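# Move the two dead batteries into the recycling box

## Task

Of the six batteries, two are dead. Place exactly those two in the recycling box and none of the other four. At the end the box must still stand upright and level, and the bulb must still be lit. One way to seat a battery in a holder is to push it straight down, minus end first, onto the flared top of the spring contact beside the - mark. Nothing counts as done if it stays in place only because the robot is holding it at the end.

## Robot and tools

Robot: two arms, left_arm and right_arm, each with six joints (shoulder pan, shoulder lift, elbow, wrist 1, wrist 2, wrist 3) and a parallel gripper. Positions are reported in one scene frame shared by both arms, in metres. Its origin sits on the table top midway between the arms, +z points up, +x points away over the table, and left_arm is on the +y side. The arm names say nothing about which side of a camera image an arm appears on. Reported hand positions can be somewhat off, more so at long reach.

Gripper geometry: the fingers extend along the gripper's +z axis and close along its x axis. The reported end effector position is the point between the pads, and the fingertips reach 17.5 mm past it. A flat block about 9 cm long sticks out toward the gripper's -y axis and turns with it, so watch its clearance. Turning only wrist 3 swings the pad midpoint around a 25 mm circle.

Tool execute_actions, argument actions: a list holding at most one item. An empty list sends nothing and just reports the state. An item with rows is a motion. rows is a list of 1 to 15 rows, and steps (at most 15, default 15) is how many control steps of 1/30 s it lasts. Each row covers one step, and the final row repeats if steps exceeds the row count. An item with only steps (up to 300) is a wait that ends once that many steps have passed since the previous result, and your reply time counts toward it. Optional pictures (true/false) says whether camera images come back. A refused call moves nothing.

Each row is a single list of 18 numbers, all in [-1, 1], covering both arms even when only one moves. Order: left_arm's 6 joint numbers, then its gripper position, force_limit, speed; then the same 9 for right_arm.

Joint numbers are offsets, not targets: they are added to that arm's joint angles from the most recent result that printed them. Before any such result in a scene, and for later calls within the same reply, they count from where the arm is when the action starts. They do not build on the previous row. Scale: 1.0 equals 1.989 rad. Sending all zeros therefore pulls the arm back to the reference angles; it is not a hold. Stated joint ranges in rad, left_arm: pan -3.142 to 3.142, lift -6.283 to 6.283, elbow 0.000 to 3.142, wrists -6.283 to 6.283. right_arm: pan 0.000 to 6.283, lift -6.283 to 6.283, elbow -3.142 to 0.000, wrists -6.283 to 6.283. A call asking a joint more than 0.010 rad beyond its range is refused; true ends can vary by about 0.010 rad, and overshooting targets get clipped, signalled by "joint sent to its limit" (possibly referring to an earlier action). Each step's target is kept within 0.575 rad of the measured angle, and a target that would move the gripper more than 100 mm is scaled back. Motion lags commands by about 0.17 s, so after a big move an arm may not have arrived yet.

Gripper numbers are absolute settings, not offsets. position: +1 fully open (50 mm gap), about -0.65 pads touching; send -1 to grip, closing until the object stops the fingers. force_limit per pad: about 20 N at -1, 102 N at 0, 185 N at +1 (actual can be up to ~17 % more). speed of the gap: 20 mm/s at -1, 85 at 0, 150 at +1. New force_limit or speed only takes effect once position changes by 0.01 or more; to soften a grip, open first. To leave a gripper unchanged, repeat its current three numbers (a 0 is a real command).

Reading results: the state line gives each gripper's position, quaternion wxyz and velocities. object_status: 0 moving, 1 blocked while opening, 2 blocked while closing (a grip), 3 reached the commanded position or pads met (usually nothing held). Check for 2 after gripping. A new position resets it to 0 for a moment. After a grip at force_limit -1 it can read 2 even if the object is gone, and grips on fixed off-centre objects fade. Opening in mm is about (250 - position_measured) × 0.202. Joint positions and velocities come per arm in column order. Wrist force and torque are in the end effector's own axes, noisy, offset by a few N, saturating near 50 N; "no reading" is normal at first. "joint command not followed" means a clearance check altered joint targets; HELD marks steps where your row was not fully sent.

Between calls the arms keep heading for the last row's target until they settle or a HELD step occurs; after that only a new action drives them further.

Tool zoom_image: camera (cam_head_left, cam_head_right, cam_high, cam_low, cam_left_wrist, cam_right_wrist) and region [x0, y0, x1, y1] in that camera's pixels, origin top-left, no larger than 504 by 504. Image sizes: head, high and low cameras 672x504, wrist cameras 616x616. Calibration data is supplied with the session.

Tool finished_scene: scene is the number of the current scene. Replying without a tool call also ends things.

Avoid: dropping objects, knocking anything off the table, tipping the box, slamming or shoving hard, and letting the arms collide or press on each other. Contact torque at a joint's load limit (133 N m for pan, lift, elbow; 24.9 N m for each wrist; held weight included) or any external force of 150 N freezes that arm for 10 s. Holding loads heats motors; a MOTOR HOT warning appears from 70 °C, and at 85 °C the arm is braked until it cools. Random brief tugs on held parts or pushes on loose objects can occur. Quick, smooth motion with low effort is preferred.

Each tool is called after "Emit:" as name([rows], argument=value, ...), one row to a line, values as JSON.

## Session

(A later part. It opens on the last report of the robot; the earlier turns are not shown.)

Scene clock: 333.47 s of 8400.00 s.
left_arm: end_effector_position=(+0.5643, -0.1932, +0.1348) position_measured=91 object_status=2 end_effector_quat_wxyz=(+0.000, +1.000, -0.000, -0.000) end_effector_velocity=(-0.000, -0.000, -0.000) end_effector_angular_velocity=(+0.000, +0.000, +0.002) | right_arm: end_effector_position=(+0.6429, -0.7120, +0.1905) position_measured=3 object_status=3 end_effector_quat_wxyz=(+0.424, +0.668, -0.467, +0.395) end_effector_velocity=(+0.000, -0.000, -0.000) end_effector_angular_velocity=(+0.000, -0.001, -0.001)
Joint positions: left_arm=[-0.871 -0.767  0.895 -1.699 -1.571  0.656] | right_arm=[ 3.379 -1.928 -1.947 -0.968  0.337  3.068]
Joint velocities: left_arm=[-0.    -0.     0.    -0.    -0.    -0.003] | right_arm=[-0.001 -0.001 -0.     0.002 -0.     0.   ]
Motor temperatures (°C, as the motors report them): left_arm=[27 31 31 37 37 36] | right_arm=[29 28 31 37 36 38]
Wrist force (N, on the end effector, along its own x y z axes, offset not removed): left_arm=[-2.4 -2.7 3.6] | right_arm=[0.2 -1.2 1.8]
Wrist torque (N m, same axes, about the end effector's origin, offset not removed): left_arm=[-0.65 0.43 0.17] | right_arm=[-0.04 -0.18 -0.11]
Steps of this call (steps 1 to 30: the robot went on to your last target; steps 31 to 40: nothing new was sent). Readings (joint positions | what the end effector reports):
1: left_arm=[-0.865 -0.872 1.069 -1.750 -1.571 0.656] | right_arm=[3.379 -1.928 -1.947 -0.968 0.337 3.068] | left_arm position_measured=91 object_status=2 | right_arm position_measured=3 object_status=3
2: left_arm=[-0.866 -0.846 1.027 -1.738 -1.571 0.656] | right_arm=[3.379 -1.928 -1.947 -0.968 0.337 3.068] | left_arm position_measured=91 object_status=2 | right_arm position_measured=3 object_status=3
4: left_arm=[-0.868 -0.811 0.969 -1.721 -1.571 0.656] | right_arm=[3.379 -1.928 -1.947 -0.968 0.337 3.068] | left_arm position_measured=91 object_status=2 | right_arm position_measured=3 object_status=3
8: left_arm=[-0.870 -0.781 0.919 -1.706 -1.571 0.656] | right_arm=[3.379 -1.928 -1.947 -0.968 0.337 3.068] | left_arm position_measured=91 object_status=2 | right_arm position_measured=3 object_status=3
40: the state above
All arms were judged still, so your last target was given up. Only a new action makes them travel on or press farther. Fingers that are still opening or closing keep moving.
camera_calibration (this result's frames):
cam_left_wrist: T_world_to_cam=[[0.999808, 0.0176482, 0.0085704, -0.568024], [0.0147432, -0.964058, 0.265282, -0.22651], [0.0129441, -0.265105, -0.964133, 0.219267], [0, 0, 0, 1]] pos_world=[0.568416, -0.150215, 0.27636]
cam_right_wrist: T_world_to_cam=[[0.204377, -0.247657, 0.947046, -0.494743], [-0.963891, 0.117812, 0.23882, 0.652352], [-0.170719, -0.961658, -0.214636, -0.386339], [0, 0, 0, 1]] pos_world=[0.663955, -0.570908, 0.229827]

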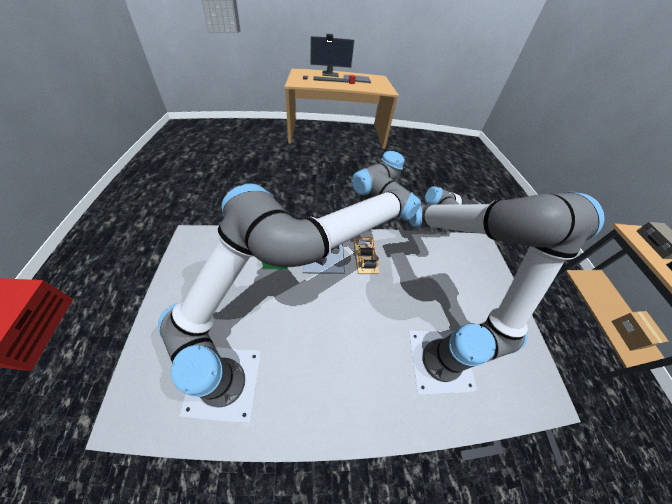

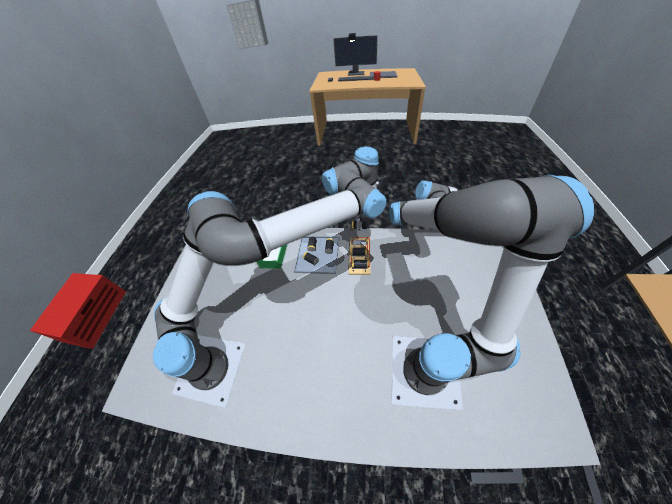

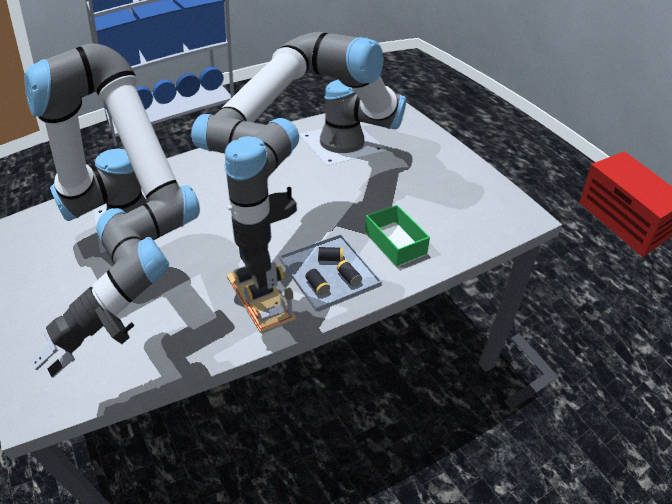

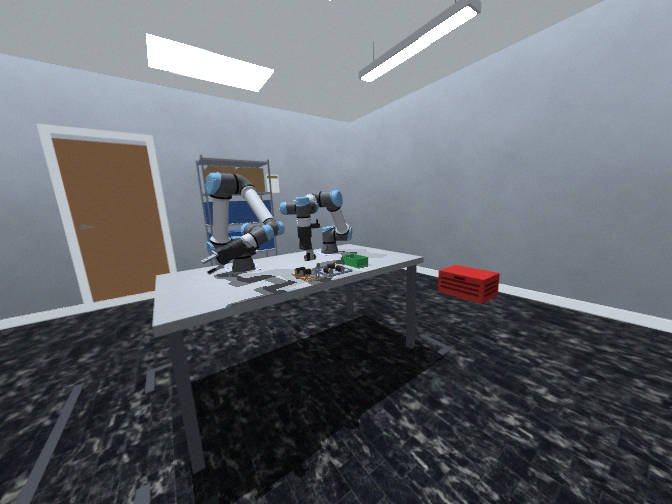

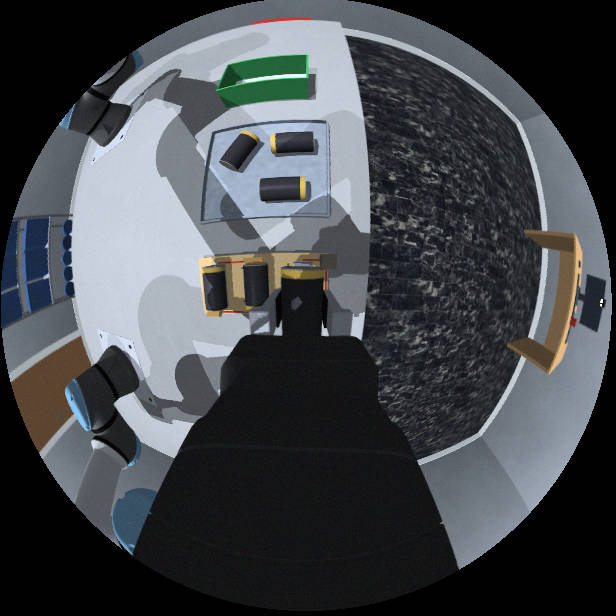

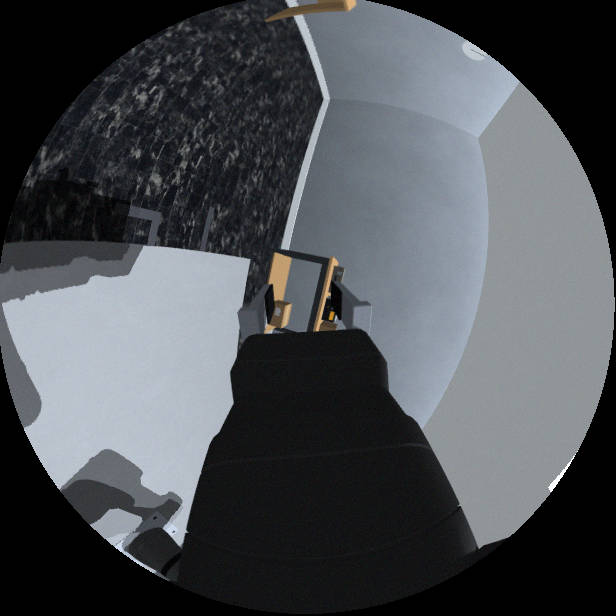

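Emit:
execute_actions([
  {"rows":[[-0.0014,0.0024,-0.005,0.0026,0,-0.0014,-1,-0.3,-0.3,0,0,0,0,0,0,1,0,0],[-0.0014,0.0024,-0.005,0.0026,0,-0.0014,-1,-0.3,-0.3,0,0,0,0,0,0,1,0,0],[-0.0014,0.0024,-0.005,0.0026,0,-0.0014,-1,-0.3,-0.3,0,0,0,0,0,0,1,0,0],[-0.0014,0.0024,-0.005,0.0026,0,-0.0014,-1,-0.3,-0.3,0,0,0,0,0,0,1,0,0],[-0.0014,0.0155,0.0302,-0.0452,0,-0.0014,-1,-0.3,-0.3,0,0,0,0,0,0,1,0,0],[-0.0014,0.0155,0.0302,-0.0452,0,-0.0014,-1,-0.3,-0.3,0,0,0,0,0,0,1,0,0],[-0.0014,0.0155,0.0302,-0.0452,0,-0.0014,-1,-0.3,-0.3,0,0,0,0,0,0,1,0,0],[-0.0014,0.0155,0.0302,-0.0452,0,-0.0014,-1,-0.3,-0.3,0,0,0,0,0,0,1,0,0],[-0.0014,0.0155,0.0302,-0.0452,0,-0.0014,-1,-0.3,-0.3,0,0,0,0,0,0,1,0,0],[-0.0014,0.0258,0.0506,-0.0764,0,-0.0014,-1,-0.3,-0.3,0,0,0,0,0,0,1,0,0]],"steps":15},
], pictures=false)

Emit:
execute_actions([
  {"steps":25},
], pictures=false)

Emit:
execute_actions([
  {"rows":[[0,0.0035,0.0048,-0.0082,0,0,-1,-0.3,-0.3,0,0,0,0,0,0,1,0,0],[0,0.0035,0.0048,-0.0082,0,0,-1,-0.3,-0.3,0,0,0,0,0,0,1,0,0],[0,0.0035,0.0048,-0.0082,0,0,-1,-0.3,-0.3,0,0,0,0,0,0,1,0,0],[0,0.0035,0.0048,-0.0082,0,0,-1,-0.3,-0.3,0,0,0,0,0,0,1,0,0],[0,0.0035,0.0048,-0.0082,0,0,-1,-0.3,-0.3,0,0,0,0,0,0,1,0,0],[0,0.007,0.0096,-0.0164,0,0,-1,-0.3,-0.3,0,0,0,0,0,0,1,0,0],[0,0.007,0.0096,-0.0164,0,0,-1,-0.3,-0.3,0,0,0,0,0,0,1,0,0],[0,0.007,0.0096,-0.0164,0,0,-1,-0.3,-0.3,0,0,0,0,0,0,1,0,0],[0,0.007,0.0096,-0.0164,0,0,-1,-0.3,-0.3,0,0,0,0,0,0,1,0,0],[0,0.007,0.0096,-0.0164,0,0,-1,-0.3,-0.3,0,0,0,0,0,0,1,0,0],[0,0.0103,0.0143,-0.0246,0,0,-1,-0.3,-0.3,0,0,0,0,0,0,1,0,0]],"steps":15},
], pictures=false)

Emit:
execute_actions([
  {"steps":25},
], pictures=false)

Scene clock: 346.00 s of 8400.00 s.
left_arm: end_effector_position=(+0.5643, -0.1969, +0.0725) position_measured=91 object_status=2 end_effector_quat_wxyz=(-0.001, +1.000, -0.000, -0.001) end_effector_velocity=(+0.001, -0.002, -0.101) end_effector_angular_velocity=(-0.014, -0.011, +0.002) | right_arm: end_effector_position=(+0.6429, -0.7120, +0.1905) position_measured=3 object_status=3 end_effector_quat_wxyz=(+0.424, +0.668, -0.467, +0.395) end_effector_velocity=(-0.000, -0.000, +0.000) end_effector_angular_velocity=(+0.000, +0.001, -0.001)
Joint positions: left_arm=[-0.874 -0.724  0.978 -1.824 -1.571  0.654] | right_arm=[ 3.379 -1.928 -1.947 -0.968  0.337  3.068]
Joint velocities: left_arm=[-0.     0.067  0.147 -0.232  0.    -0.002] | right_arm=[-0.001  0.001 -0.    -0.001  0.    -0.   ]
Motor temperatures (°C, as the motors report them): left_arm=[27 31 31 37 37 36] | right_arm=[29 28 31 37 36 38]
Wrist force (N, on the end effector, along its own x y z axes, offset not removed): left_arm=[-3.2 0.8 4.8] | right_arm=[-0.2 -0.4 2.2]
Wrist torque (N m, same axes, about the end effector's origin, offset not removed): left_arm=[0.03 0.59 0.32] | right_arm=[0.07 -0.11 -0.10]
Steps of this call (steps 1 to 90: nothing new was sent; then 9.03 s passed at rest; steps 91 to 105: all 15 steps of this action). Readings (joint positions | what the end effector reports):
91: left_arm=[-0.871 -0.767 0.895 -1.699 -1.571 0.656] | right_arm=[3.379 -1.928 -1.947 -0.968 0.337 3.068] | left_arm position_measured=91 object_status=2 | right_arm position_measured=3 object_status=3
92: left_arm=[-0.871 -0.766 0.894 -1.698 -1.571 0.656] | right_arm=[3.379 -1.928 -1.947 -0.968 0.337 3.068] | left_arm position_measured=91 object_status=2 | right_arm position_measured=3 object_status=3
94: left_arm=[-0.872 -0.765 0.890 -1.696 -1.571 0.655] | right_arm=[3.379 -1.928 -1.947 -0.968 0.337 3.068] | left_arm position_measured=91 object_status=2 | right_arm position_measured=3 object_status=3
98: left_arm=[-0.873 -0.751 0.917 -1.733 -1.571 0.654] | right_arm=[3.379 -1.928 -1.947 -0.968 0.337 3.068] | left_arm position_measured=91 object_status=2 | right_arm position_measured=3 object_status=3
105: the state above

Scene clock: 346.83 s of 8400.00 s.
left_arm: end_effector_position=(+0.5644, -0.1969, +0.0604) position_measured=91 object_status=2 end_effector_quat_wxyz=(+0.000, +1.000, -0.000, -0.000) end_effector_velocity=(+0.000, +0.000, -0.000) end_effector_angular_velocity=(-0.000, -0.000, -0.001) | right_arm: end_effector_position=(+0.6429, -0.7120, +0.1905) position_measured=3 object_status=3 end_effector_quat_wxyz=(+0.424, +0.668, -0.467, +0.395) end_effector_velocity=(-0.000, -0.001, +0.001) end_effector_angular_velocity=(+0.000, -0.003, -0.001)
Joint positions: left_arm=[-0.874 -0.716  0.996 -1.851 -1.571  0.654] | right_arm=[ 3.379 -1.928 -1.947 -0.968  0.337  3.068]
Joint velocities: left_arm=[ 0.001  0.    -0.    -0.     0.     0.001] | right_arm=[-0.001  0.001 -0.     0.002 -0.     0.   ]
Motor temperatures (°C, as the motors report them): left_arm=[27 31 31 37 37 36] | right_arm=[29 28 31 37 36 38]
Wrist force (N, on the end effector, along its own x y z axes, offset not removed): left_arm=[-3.7 -1.6 4.4] | right_arm=[0.3 -0.2 1.1]
Wrist torque (N m, same axes, about the end effector's origin, offset not removed): left_arm=[-0.52 0.76 -0.04] | right_arm=[0.03 -0.15 -0.16]
Steps of this call (steps 1 to 25: the robot went on to your last target). Readings (joint positions | what the end effector reports):
1: left_arm=[-0.874 -0.722 0.983 -1.830 -1.571 0.654] | right_arm=[3.379 -1.928 -1.947 -0.968 0.337 3.068] | left_arm position_measured=91 object_status=2 | right_arm position_measured=3 object_status=3
2: left_arm=[-0.874 -0.720 0.986 -1.835 -1.571 0.654] | right_arm=[3.379 -1.928 -1.947 -0.968 0.337 3.068] | left_arm position_measured=91 object_status=2 | right_arm position_measured=3 object_status=3
4: left_arm=[-0.874 -0.718 0.990 -1.842 -1.571 0.654] | right_arm=[3.379 -1.928 -1.947 -0.968 0.337 3.068] | left_arm position_measured=91 object_status=2 | right_arm position_measured=3 object_status=3
8: left_arm=[-0.874 -0.717 0.994 -1.848 -1.571 0.654] | right_arm=[3.379 -1.928 -1.947 -0.968 0.337 3.068] | left_arm position_measured=91 object_status=2 | right_arm position_measured=3 object_status=3
25: the state above

Scene clock: 347.33 s of 8400.00 s.
left_arm: end_effector_position=(+0.5643, -0.1969, +0.0396) position_measured=91 object_status=2 end_effector_quat_wxyz=(+0.000, +1.000, -0.000, -0.000) end_effector_velocity=(-0.000, +0.001, -0.035) end_effector_angular_velocity=(+0.001, +0.001, +0.002) | right_arm: end_effector_position=(+0.6429, -0.7120, +0.1905) position_measured=3 object_status=3 end_effector_quat_wxyz=(+0.424, +0.668, -0.467, +0.395) end_effector_velocity=(-0.000, -0.001, +0.001) end_effector_angular_velocity=(+0.000, -0.003, -0.001)
Joint positions: left_arm=[-0.874 -0.699  1.019 -1.891 -1.571  0.654] | right_arm=[ 3.379 -1.928 -1.947 -0.968  0.337  3.068]
Joint velocities: left_arm=[ 0.     0.029  0.04  -0.068  0.    -0.001] | right_arm=[-0.001  0.001  0.     0.001 -0.     0.   ]
Motor temperatures (°C, as the motors report them): left_arm=[27 31 31 37 37 36] | right_arm=[29 28 31 37 36 38]
Wrist force (N, on the end effector, along its own x y z axes, offset not removed): left_arm=[-1.2 -1.6 2.9] | right_arm=[0.5 -0.1 1.7]
Wrist torque (N m, same axes, about the end effector's origin, offset not removed): left_arm=[-0.66 0.39 0.21] | right_arm=[0.09 -0.32 -0.08]
Steps of this call (steps 1 to 15: all 15 steps of this action). Readings (joint positions | what the end effector reports):
1: left_arm=[-0.874 -0.716 0.996 -1.851 -1.571 0.654] | right_arm=[3.379 -1.928 -1.947 -0.968 0.337 3.068] | left_arm position_measured=91 object_status=2 | right_arm position_measured=3 object_status=3
2: left_arm=[-0.874 -0.715 0.997 -1.853 -1.571 0.654] | right_arm=[3.379 -1.928 -1.947 -0.968 0.337 3.068] | left_arm position_measured=91 object_status=2 | right_arm position_measured=3 object_status=3
4: left_arm=[-0.874 -0.712 1.000 -1.859 -1.571 0.654] | right_arm=[3.379 -1.928 -1.947 -0.968 0.337 3.068] | left_arm position_measured=91 object_status=2 | right_arm position_measured=3 object_status=3
8: left_arm=[-0.874 -0.708 1.007 -1.870 -1.571 0.654] | right_arm=[3.379 -1.928 -1.947 -0.968 0.337 3.068] | left_arm position_measured=91 object_status=2 | right_arm position_measured=3 object_status=3
15: the state above

Scene clock: 348.17 s of 8400.00 s.
left_arm: end_effector_position=(+0.5643, -0.1969, +0.0355) position_measured=91 object_status=2 end_effector_quat_wxyz=(+0.000, +1.000, -0.000, -0.000) end_effector_velocity=(-0.001, -0.001, +0.001) end_effector_angular_velocity=(-0.001, -0.001, +0.000) | right_arm: end_effector_position=(+0.6429, -0.7120, +0.1905) position_measured=3 object_status=3 end_effector_quat_wxyz=(+0.424, +0.668, -0.467, +0.395) end_effector_velocity=(+0.000, +0.001, -0.000) end_effector_angular_velocity=(+0.001, -0.001, +0.001)
Joint positions: left_arm=[-0.874 -0.695  1.024 -1.9   -1.571  0.654] | right_arm=[ 3.379 -1.928 -1.947 -0.968  0.337  3.068]
Joint velocities: left_arm=[-0.001 -0.001  0.    -0.     0.    -0.002] | right_arm=[ 0.001  0.    -0.     0.001  0.001  0.   ]
Motor temperatures (°C, as the motors report them): left_arm=[27 31 31 37 37 36] | right_arm=[29 28 31 37 36 38]
Wrist force (N, on the end effector, along its own x y z axes, offset not removed): left_arm=[-2.3 -1.2 -1.2] | right_arm=[-0.8 0.1 1.3]
Wrist torque (N m, same axes, about the end effector's origin, offset not removed): left_arm=[-0.72 0.66 0.23] | right_arm=[0.16 -0.05 -0.09]
Steps of this call (steps 1 to 15: the robot went on to your last target; steps 16 to 25: nothing new was sent). Readings (joint positions | what the end effector reports):
1: left_arm=[-0.874 -0.698 1.021 -1.893 -1.571 0.654] | right_arm=[3.379 -1.928 -1.947 -0.968 0.337 3.068] | left_arm position_measured=91 object_status=2 | right_arm position_measured=3 object_status=3
2: left_arm=[-0.874 -0.697 1.022 -1.895 -1.571 0.654] | right_arm=[3.379 -1.928 -1.947 -0.968 0.337 3.068] | left_arm position_measured=91 object_status=2 | right_arm position_measured=3 object_status=3
4: left_arm=[-0.874 -0.696 1.023 -1.897 -1.571 0.654] | right_arm=[3.379 -1.928 -1.947 -0.968 0.337 3.068] | left_arm position_measured=91 object_status=2 | right_arm position_measured=3 object_status=3
8: left_arm=[-0.874 -0.696 1.024 -1.899 -1.571 0.654] | right_arm=[3.379 -1.928 -1.947 -0.968 0.337 3.068] | left_arm position_measured=91 object_status=2 | right_arm position_measured=3 object_status=3
25: the state above
All arms were judged still, so your last target was given up. Only a new action makes them travel on or press farther. Fingers that are still opening or closing keep moving.

Release and raise.

Emit:
execute_actions([
  {"rows":[[0,0,0,0,0,0,0.77,-0.3,-0.3,0,0,0,0,0,0,1,0,0]],"steps":15},
], pictures=false)

Emit:
execute_actions([
  {"rows":[[0,-0.0103,-0.0143,0.0246,0,0,0.77,-0.3,-0.3,0,0,0,0,0,0,1,0,0],[0,-0.0103,-0.0143,0.0246,0,0,0.77,-0.3,-0.3,0,0,0,0,0,0,1,0,0],[0,-0.0103,-0.0143,0.0246,0,0,0.77,-0.3,-0.3,0,0,0,0,0,0,1,0,0],[0,-0.0103,-0.0143,0.0246,0,0,0.77,-0.3,-0.3,0,0,0,0,0,0,1,0,0],[0,-0.0103,-0.0143,0.0246,0,0,0.77,-0.3,-0.3,0,0,0,0,0,0,1,0,0],[0,-0.0337,-0.07,0.1036,0,0,0.77,-0.3,-0.3,0,0,0,0,0,0,1,0,0]],"steps":15},
], pictures=false)

Emit:
execute_actions([
  {"steps":20},
])

Emit:
zoom_image(camera="cam_high", region=[200, 220, 400, 350])

Scene clock: 355.17 s of 8400.00 s.
left_arm: end_effector_position=(+0.5643, -0.1969, +0.0355) position_measured=37 object_status=3 end_effector_quat_wxyz=(+0.000, +1.000, -0.000, -0.000) end_effector_velocity=(+0.000, +0.000, -0.000) end_effector_angular_velocity=(+0.000, +0.000, +0.000) | right_arm: end_effector_position=(+0.6429, -0.7120, +0.1905) position_measured=3 object_status=3 end_effector_quat_wxyz=(+0.424, +0.668, -0.467, +0.395) end_effector_velocity=(+0.000, +0.001, +0.000) end_effector_angular_velocity=(+0.000, -0.001, +0.002)
Joint positions: left_arm=[-0.874 -0.695  1.024 -1.9   -1.571  0.654] | right_arm=[ 3.379 -1.928 -1.947 -0.968  0.337  3.068]
Joint velocities: left_arm=[ 0.001  0.     0.     0.    -0.     0.   ] | right_arm=[ 0.002  0.001 -0.    -0.     0.    -0.   ]
Motor temperatures (°C, as the motors report them): left_arm=[27 31 31 37 37 36] | right_arm=[29 28 31 37 36 38]
Wrist force (N, on the end effector, along its own x y z axes, offset not removed): left_arm=[-1.7 1.2 0.5] | right_arm=[-1.3 -0.5 2.9]
Wrist torque (N m, same axes, about the end effector's origin, offset not removed): left_arm=[0.01 0.39 0.07] | right_arm=[0.07 0.15 -0.10]
Steps of this call (steps 1 to 90: nothing new was sent; then 3.50 s passed at rest; steps 91 to 105: all 15 steps of this action). Readings (joint positions | what the end effector reports):
91: left_arm=[-0.874 -0.695 1.024 -1.900 -1.571 0.654] | right_arm=[3.379 -1.928 -1.947 -0.968 0.337 3.068] | left_arm position_measured=87 object_status=0 | right_arm position_measured=3 object_status=3
92: left_arm=[-0.874 -0.695 1.024 -1.900 -1.571 0.654] | right_arm=[3.379 -1.928 -1.947 -0.968 0.337 3.068] | left_arm position_measured=76 object_status=0 | right_arm position_measured=3 object_status=3
94: left_arm=[-0.874 -0.695 1.024 -1.900 -1.571 0.654] | right_arm=[3.379 -1.928 -1.947 -0.968 0.337 3.068] | left_arm position_measured=54 object_status=0 | right_arm position_measured=3 object_status=3
98: left_arm=[-0.874 -0.695 1.024 -1.900 -1.571 0.654] | right_arm=[3.379 -1.928 -1.947 -0.968 0.337 3.068] | left_arm position_measured=37 object_status=0 | right_arm position_measured=3 object_status=3
105: the state above

Scene clock: 355.67 s of 8400.00 s.
left_arm: end_effector_position=(+0.5644, -0.1970, +0.1271) position_measured=37 object_status=3 end_effector_quat_wxyz=(+0.001, +1.000, -0.000, +0.001) end_effector_velocity=(-0.005, +0.007, +0.071) end_effector_angular_velocity=(+0.012, +0.009, +0.001) | right_arm: end_effector_position=(+0.6429, -0.7120, +0.1905) position_measured=3 object_status=3 end_effector_quat_wxyz=(+0.424, +0.668, -0.467, +0.395) end_effector_velocity=(-0.000, -0.000, -0.000) end_effector_angular_velocity=(+0.000, +0.000, -0.001)
Joint positions: left_arm=[-0.874 -0.757  0.898 -1.714 -1.571  0.654] | right_arm=[ 3.379 -1.928 -1.947 -0.968  0.337  3.068]
Joint velocities: left_arm=[ 0.001 -0.043 -0.11   0.168 -0.     0.   ] | right_arm=[-0.001  0.    -0.    -0.001  0.     0.   ]
Motor temperatures (°C, as the motors report them): left_arm=[27 31 31 37 37 36] | right_arm=[29 28 31 37 36 38]
Wrist force (N, on the end effector, along its own x y z axes, offset not removed): left_arm=[-3.6 0.6 1.6] | right_arm=[0.3 0.3 2.0]
Wrist torque (N m, same axes, about the end effector's origin, offset not removed): left_arm=[-0.14 0.87 0.00] | right_arm=[0.19 -0.18 -0.12]
Steps of this call (steps 1 to 15: all 15 steps of this action). Readings (joint positions | what the end effector reports):
1: left_arm=[-0.874 -0.695 1.024 -1.900 -1.571 0.654] | right_arm=[3.379 -1.928 -1.947 -0.968 0.337 3.068] | left_arm position_measured=37 object_status=3 | right_arm position_measured=3 object_status=3
2: left_arm=[-0.874 -0.698 1.021 -1.895 -1.571 0.654] | right_arm=[3.379 -1.928 -1.947 -0.968 0.337 3.068] | left_arm position_measured=37 object_status=3 | right_arm position_measured=3 object_status=3
4: left_arm=[-0.874 -0.705 1.011 -1.878 -1.571 0.654] | right_arm=[3.379 -1.928 -1.947 -0.968 0.337 3.068] | left_arm position_measured=37 object_status=3 | right_arm position_measured=3 object_status=3
8: left_arm=[-0.874 -0.725 0.978 -1.833 -1.571 0.654] | right_arm=[3.379 -1.928 -1.947 -0.968 0.337 3.068] | left_arm position_measured=37 object_status=3 | right_arm position_measured=3 object_status=3
15: the state above

Scene clock: 356.33 s of 8400.00 s.
left_arm: end_effector_position=(+0.5638, -0.1962, +0.1354) position_measured=37 object_status=3 end_effector_quat_wxyz=(+0.000, +1.000, -0.000, -0.000) end_effector_velocity=(-0.000, -0.000, +0.001) end_effector_angular_velocity=(-0.000, -0.000, -0.000) | right_arm: end_effector_position=(+0.6429, -0.7120, +0.1905) position_measured=3 object_status=3 end_effector_quat_wxyz=(+0.424, +0.668, -0.467, +0.395) end_effector_velocity=(+0.000, +0.000, -0.000) end_effector_angular_velocity=(-0.000, +0.001, +0.001)
Joint positions: left_arm=[-0.874 -0.762  0.885 -1.694 -1.571  0.654] | right_arm=[ 3.379 -1.928 -1.947 -0.968  0.337  3.068]
Joint velocities: left_arm=[-0.    -0.001 -0.     0.001 -0.    -0.   ] | right_arm=[ 0.001 -0.001  0.    -0.    -0.     0.   ]
Motor temperatures (°C, as the motors report them): left_arm=[27 31 31 37 37 36] | right_arm=[29 28 31 37 36 38]
Wrist force (N, on the end effector, along its own x y z axes, offset not removed): left_arm=[-3.3 -0.7 -0.5] | right_arm=[-2.1 0.0 2.1]
Wrist torque (N m, same axes, about the end effector's origin, offset not removed): left_arm=[-0.37 0.67 0.14] | right_arm=[0.06 0.15 -0.08]
Steps of this call (steps 1 to 20: the robot went on to your last target). Readings (joint positions | what the end effector reports):
1: left_arm=[-0.874 -0.759 0.895 -1.709 -1.571 0.654] | right_arm=[3.379 -1.928 -1.947 -0.968 0.337 3.068] | left_arm position_measured=37 object_status=3 | right_arm position_measured=3 object_status=3
2: left_arm=[-0.874 -0.759 0.892 -1.705 -1.571 0.654] | right_arm=[3.379 -1.928 -1.947 -0.968 0.337 3.068] | left_arm position_measured=37 object_status=3 | right_arm position_measured=3 object_status=3
4: left_arm=[-0.874 -0.761 0.889 -1.700 -1.571 0.654] | right_arm=[3.379 -1.928 -1.947 -0.968 0.337 3.068] | left_arm position_measured=37 object_status=3 | right_arm position_measured=3 object_status=3
8: left_arm=[-0.874 -0.762 0.886 -1.696 -1.571 0.654] | right_arm=[3.379 -1.928 -1.947 -0.968 0.337 3.068] | left_arm position_measured=37 object_status=3 | right_arm position_measured=3 object_status=3
20: the state above
camera_calibration (this result's frames):
cam_left_wrist: T_world_to_cam=[[0.999807, 0.017633, 0.00868595, -0.567502], [0.0146958, -0.964017, 0.265433, -0.229564], [0.0130538, -0.265254, -0.96409, 0.218972], [0, 0, 0, 1]] pos_world=[0.567908, -0.153213, 0.276972]
cam_right_wrist: T_world_to_cam=[[0.204377, -0.247657, 0.947046, -0.494743], [-0.963891, 0.117812, 0.23882, 0.652352], [-0.170719, -0.961658, -0.214636, -0.386339], [0, 0, 0, 1]] pos_world=[0.663955, -0.570908, 0.229827]

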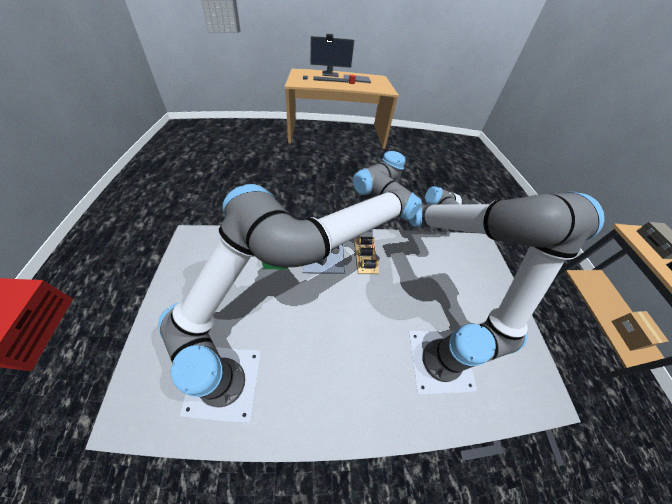

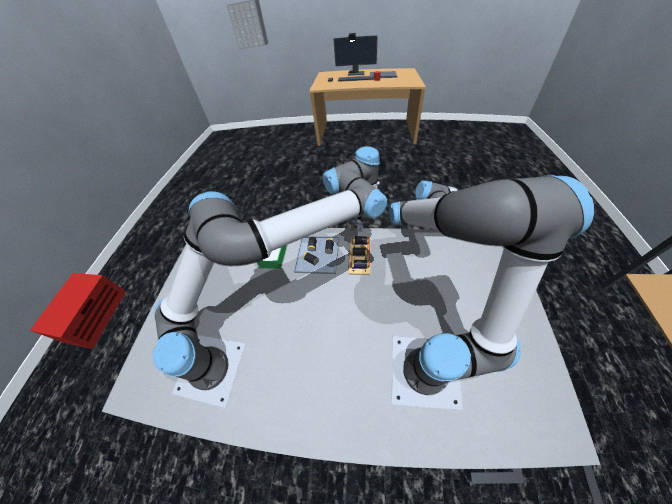

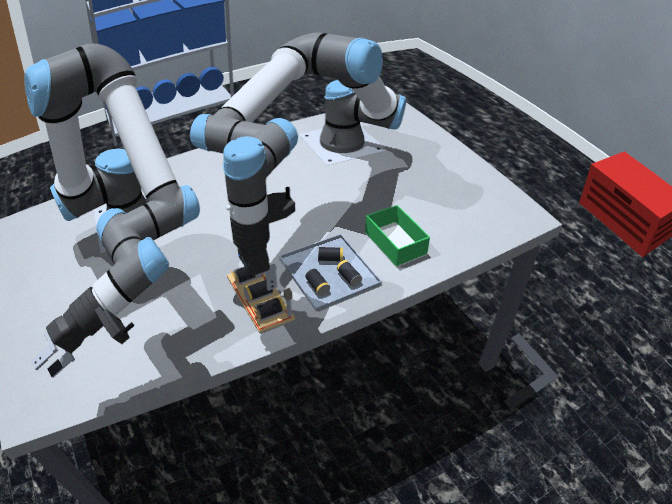

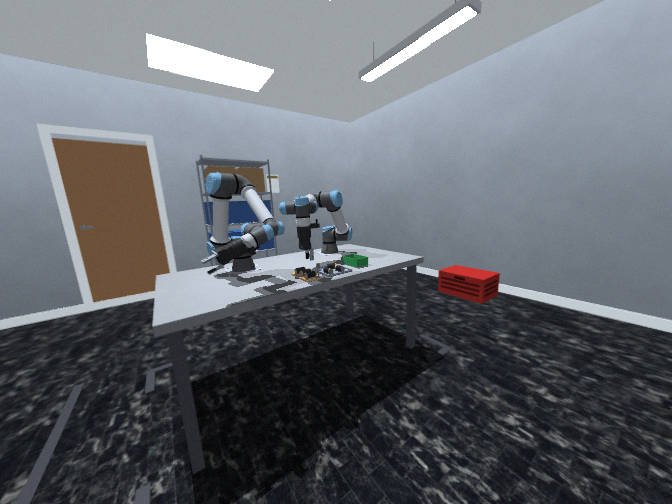

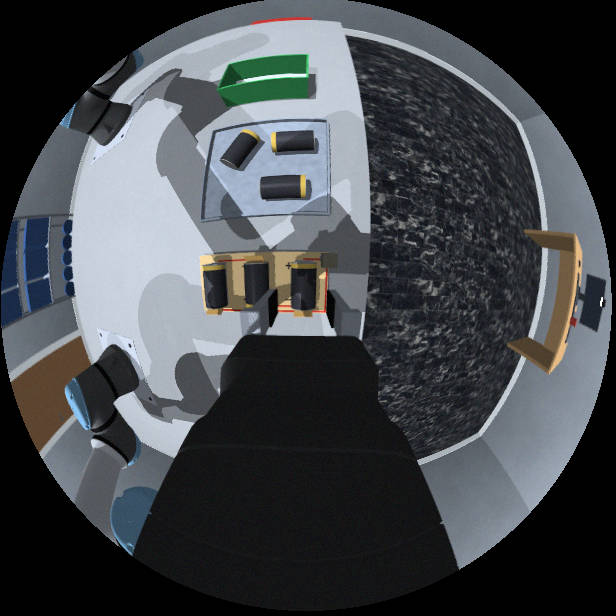

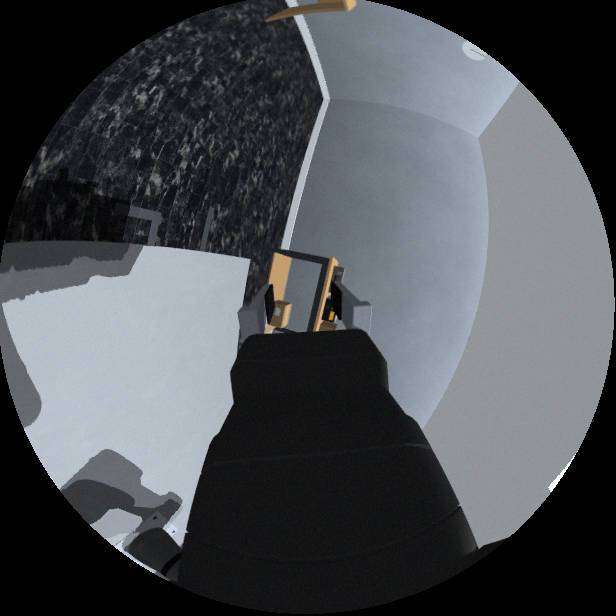

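Region (200, 220, 400, 350) of cam_high's 672x504 image, scaled by 2.520, with more detail than that image has; it fills the top 328 rows of this view, and the rest is white.

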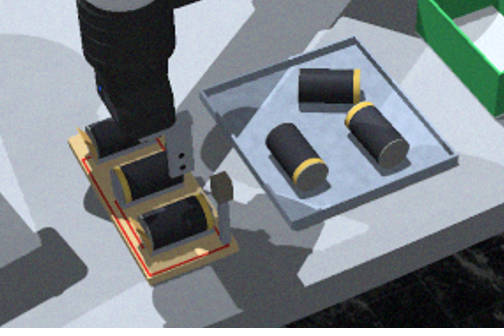

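Emit:
zoom_image(camera="cam_left_wrist", region=[190, 110, 350, 330])

Region (190, 110, 350, 330) of cam_left_wrist's 616x616 image, scaled by 2.291, with more detail than that image has; it fills the left 367 columns of this view, and the rest is white.

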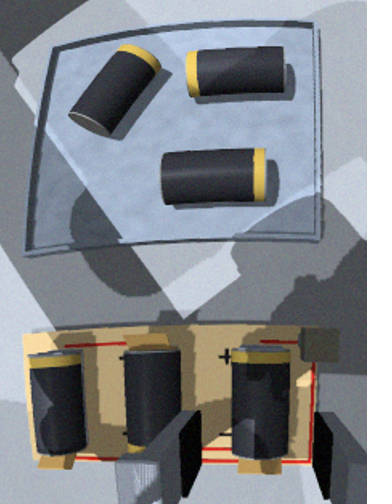

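Emit:
execute_actions([
  {"rows":[[-0.035,-0.06,0.10,-0.04,0,-0.035,0.77,-0.3,-0.3,0,0,0,0,0,0,1,0,0],[-0.035,-0.06,0.10,-0.04,0,-0.035,0.77,-0.3,-0.3,0,0,0,0,0,0,1,0,0],[-0.035,-0.06,0.10,-0.04,0,-0.035,0.77,-0.3,-0.3,0,0,0,0,0,0,1,0,0],[-0.035,-0.06,0.10,-0.04,0,-0.035,0.77,-0.3,-0.3,0,0,0,0,0,0,1,0,0],[-0.035,-0.06,0.10,-0.04,0,-0.035,0.77,-0.3,-0.3,0,0,0,0,0,0,1,0,0],[-0.035,-0.06,0.10,-0.04,0,-0.035,0.77,-0.3,-0.3,0,0,0,0,0,0,1,0,0],[-0.0734,-0.1011,0.2207,-0.1197,0,-0.0734,0.77,-0.3,-0.3,0,0,0,0,0,0,1,0,0]],"steps":15},
], pictures=false)

Emit:
execute_actions([
  {"steps":30},
])

Emit:
zoom_image(camera="cam_left_wrist", region=[240, 230, 420, 350])

Scene clock: 362.70 s of 8400.00 s.
left_arm: end_effector_position=(+0.4475, -0.2045, +0.1103) position_measured=37 object_status=3 end_effector_quat_wxyz=(+0.003, +1.000, -0.000, +0.002) end_effector_velocity=(-0.105, +0.035, -0.083) end_effector_angular_velocity=(+0.052, +0.031, -0.001) | right_arm: end_effector_position=(+0.6429, -0.7120, +0.1905) position_measured=3 object_status=3 end_effector_quat_wxyz=(+0.424, +0.668, -0.467, +0.395) end_effector_velocity=(+0.000, +0.000, +0.000) end_effector_angular_velocity=(-0.001, +0.000, +0.000)
Joint positions: left_arm=[-1.008 -0.949  1.275 -1.905 -1.571  0.52 ] | right_arm=[ 3.379 -1.928 -1.947 -0.968  0.337  3.068]
Joint velocities: left_arm=[-0.102 -0.125  0.417 -0.232  0.    -0.102] | right_arm=[ 0. -0. -0. -0. -0.  0.]
Motor temperatures (°C, as the motors report them): left_arm=[27 31 31 37 37 36] | right_arm=[29 28 31 37 36 38]
Wrist force (N, on the end effector, along its own x y z axes, offset not removed): left_arm=[-0.9 -2.1 1.7] | right_arm=[-0.4 0.0 1.1]
Wrist torque (N m, same axes, about the end effector's origin, offset not removed): left_arm=[-0.55 0.22 0.02] | right_arm=[0.10 -0.10 -0.03]
Steps of this call (steps 1 to 15: the robot went on to your last target; steps 16 to 90: nothing new was sent; then 2.87 s passed at rest; steps 91 to 105: all 15 steps of this action). Readings (joint positions | what the end effector reports):
91: left_arm=[-0.874 -0.763 0.885 -1.694 -1.571 0.653] | right_arm=[3.379 -1.928 -1.947 -0.968 0.337 3.068] | left_arm position_measured=37 object_status=3 | right_arm position_measured=3 object_status=3
92: left_arm=[-0.879 -0.768 0.891 -1.699 -1.571 0.648] | right_arm=[3.379 -1.928 -1.947 -0.968 0.337 3.068] | left_arm position_measured=37 object_status=3 | right_arm position_measured=3 object_status=3
94: left_arm=[-0.904 -0.808 0.945 -1.727 -1.571 0.623] | right_arm=[3.379 -1.928 -1.947 -0.968 0.337 3.068] | left_arm position_measured=37 object_status=3 | right_arm position_measured=3 object_status=3
98: left_arm=[-0.936 -0.864 1.045 -1.765 -1.571 0.591] | right_arm=[3.379 -1.928 -1.947 -0.968 0.337 3.068] | left_arm position_measured=37 object_status=3 | right_arm position_measured=3 object_status=3
105: the state above

Scene clock: 363.70 s of 8400.00 s.
left_arm: end_effector_position=(+0.4350, -0.2000, +0.1005) position_measured=37 object_status=3 end_effector_quat_wxyz=(+0.000, +1.000, -0.000, -0.000) end_effector_velocity=(-0.000, -0.000, +0.000) end_effector_angular_velocity=(-0.000, -0.000, +0.000) | right_arm: end_effector_position=(+0.6429, -0.7120, +0.1905) position_measured=3 object_status=3 end_effector_quat_wxyz=(+0.424, +0.668, -0.467, +0.395) end_effector_velocity=(-0.000, +0.000, +0.000) end_effector_angular_velocity=(+0.000, -0.000, +0.000)
Joint positions: left_arm=[-1.02  -0.963  1.324 -1.932 -1.571  0.508] | right_arm=[ 3.379 -1.928 -1.947 -0.968  0.337  3.068]
Joint velocities: left_arm=[-0.     0.    -0.    -0.     0.    -0.001] | right_arm=[ 0.     0.001  0.    -0.001  0.    -0.   ]
Motor temperatures (°C, as the motors report them): left_arm=[27 31 31 37 37 36] | right_arm=[29 28 31 37 36 38]
Wrist force (N, on the end effector, along its own x y z axes, offset not removed): left_arm=[-1.4 -1.9 0.9] | right_arm=[-0.4 0.0 1.6]
Wrist torque (N m, same axes, about the end effector's origin, offset not removed): left_arm=[-0.37 0.55 0.23] | right_arm=[0.14 -0.08 -0.14]
Steps of this call (steps 1 to 30: the robot went on to your last target). Readings (joint positions | what the end effector reports):
1: left_arm=[-1.011 -0.952 1.287 -1.911 -1.571 0.517] | right_arm=[3.379 -1.928 -1.947 -0.968 0.337 3.068] | left_arm position_measured=37 object_status=3 | right_arm position_measured=3 object_status=3
2: left_arm=[-1.013 -0.955 1.296 -1.916 -1.571 0.515] | right_arm=[3.379 -1.928 -1.947 -0.968 0.337 3.068] | left_arm position_measured=37 object_status=3 | right_arm position_measured=3 object_status=3
4: left_arm=[-1.016 -0.959 1.308 -1.923 -1.571 0.512] | right_arm=[3.379 -1.928 -1.947 -0.968 0.337 3.068] | left_arm position_measured=37 object_status=3 | right_arm position_measured=3 object_status=3
8: left_arm=[-1.018 -0.962 1.319 -1.929 -1.571 0.509] | right_arm=[3.379 -1.928 -1.947 -0.968 0.337 3.068] | left_arm position_measured=37 object_status=3 | right_arm position_measured=3 object_status=3
30: the state above
All arms were judged still, so your last target was given up. Only a new action makes them travel on or press farther. Fingers that are still opening or closing keep moving.
camera_calibration (this result's frames):
cam_left_wrist: T_world_to_cam=[[0.999807, 0.0176351, 0.00870464, -0.438396], [0.0146908, -0.963976, 0.265584, -0.222083], [0.0130747, -0.265405, -0.964048, 0.185987], [0, 0, 0, 1]] pos_world=[0.439142, -0.15699, 0.242098]
cam_right_wrist: T_world_to_cam=[[0.204377, -0.247657, 0.947046, -0.494743], [-0.963891, 0.117812, 0.23882, 0.652352], [-0.170719, -0.961658, -0.214636, -0.386339], [0, 0, 0, 1]] pos_world=[0.663955, -0.570908, 0.229827]

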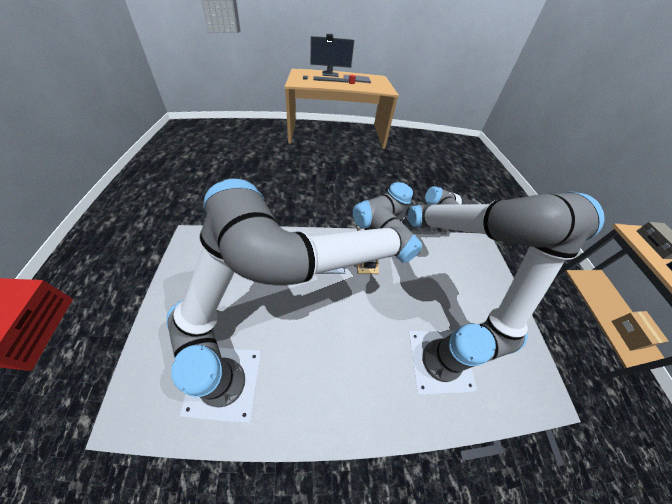

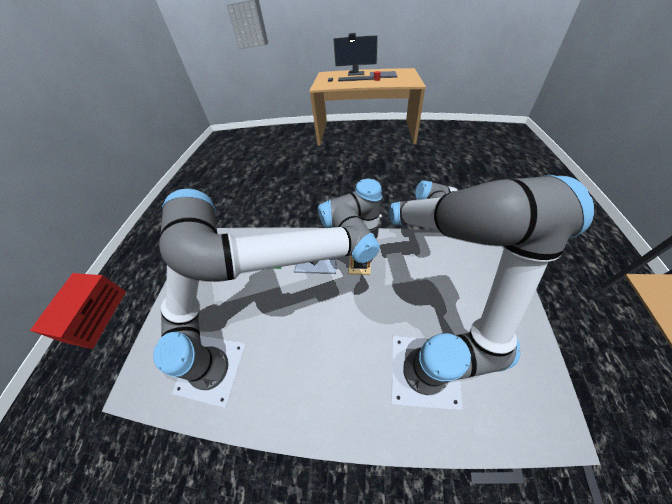

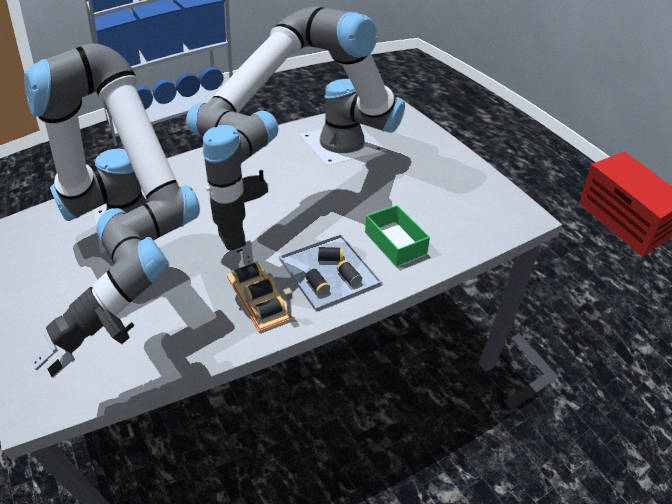

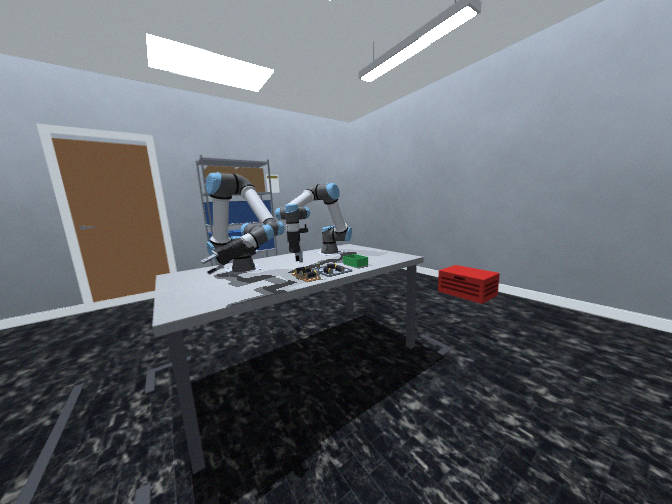

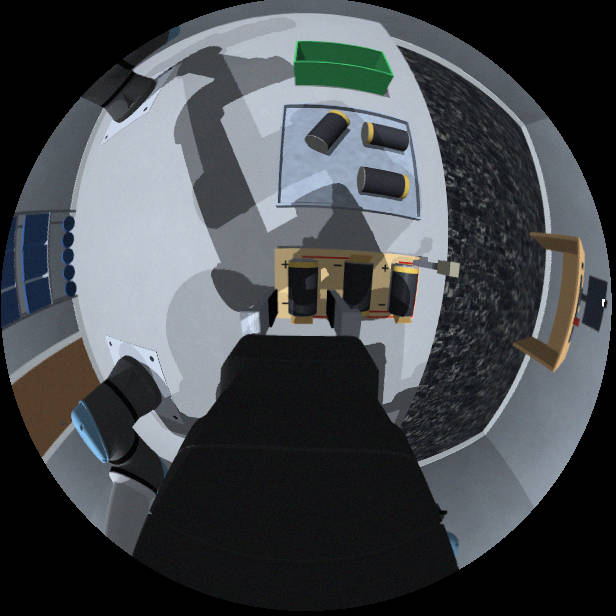

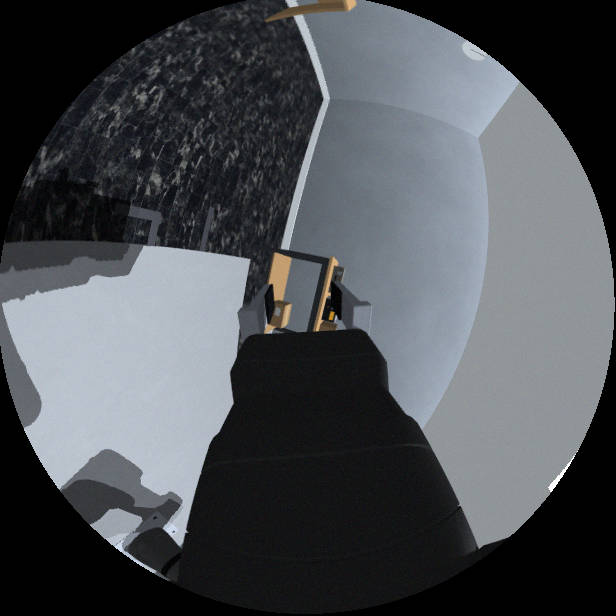

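Region (240, 230, 420, 350) of cam_left_wrist's 616x616 image, scaled by 2.800, with more detail than that image has.

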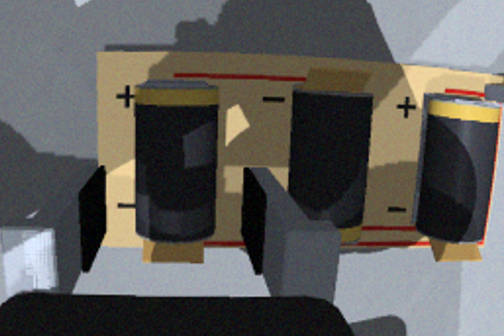

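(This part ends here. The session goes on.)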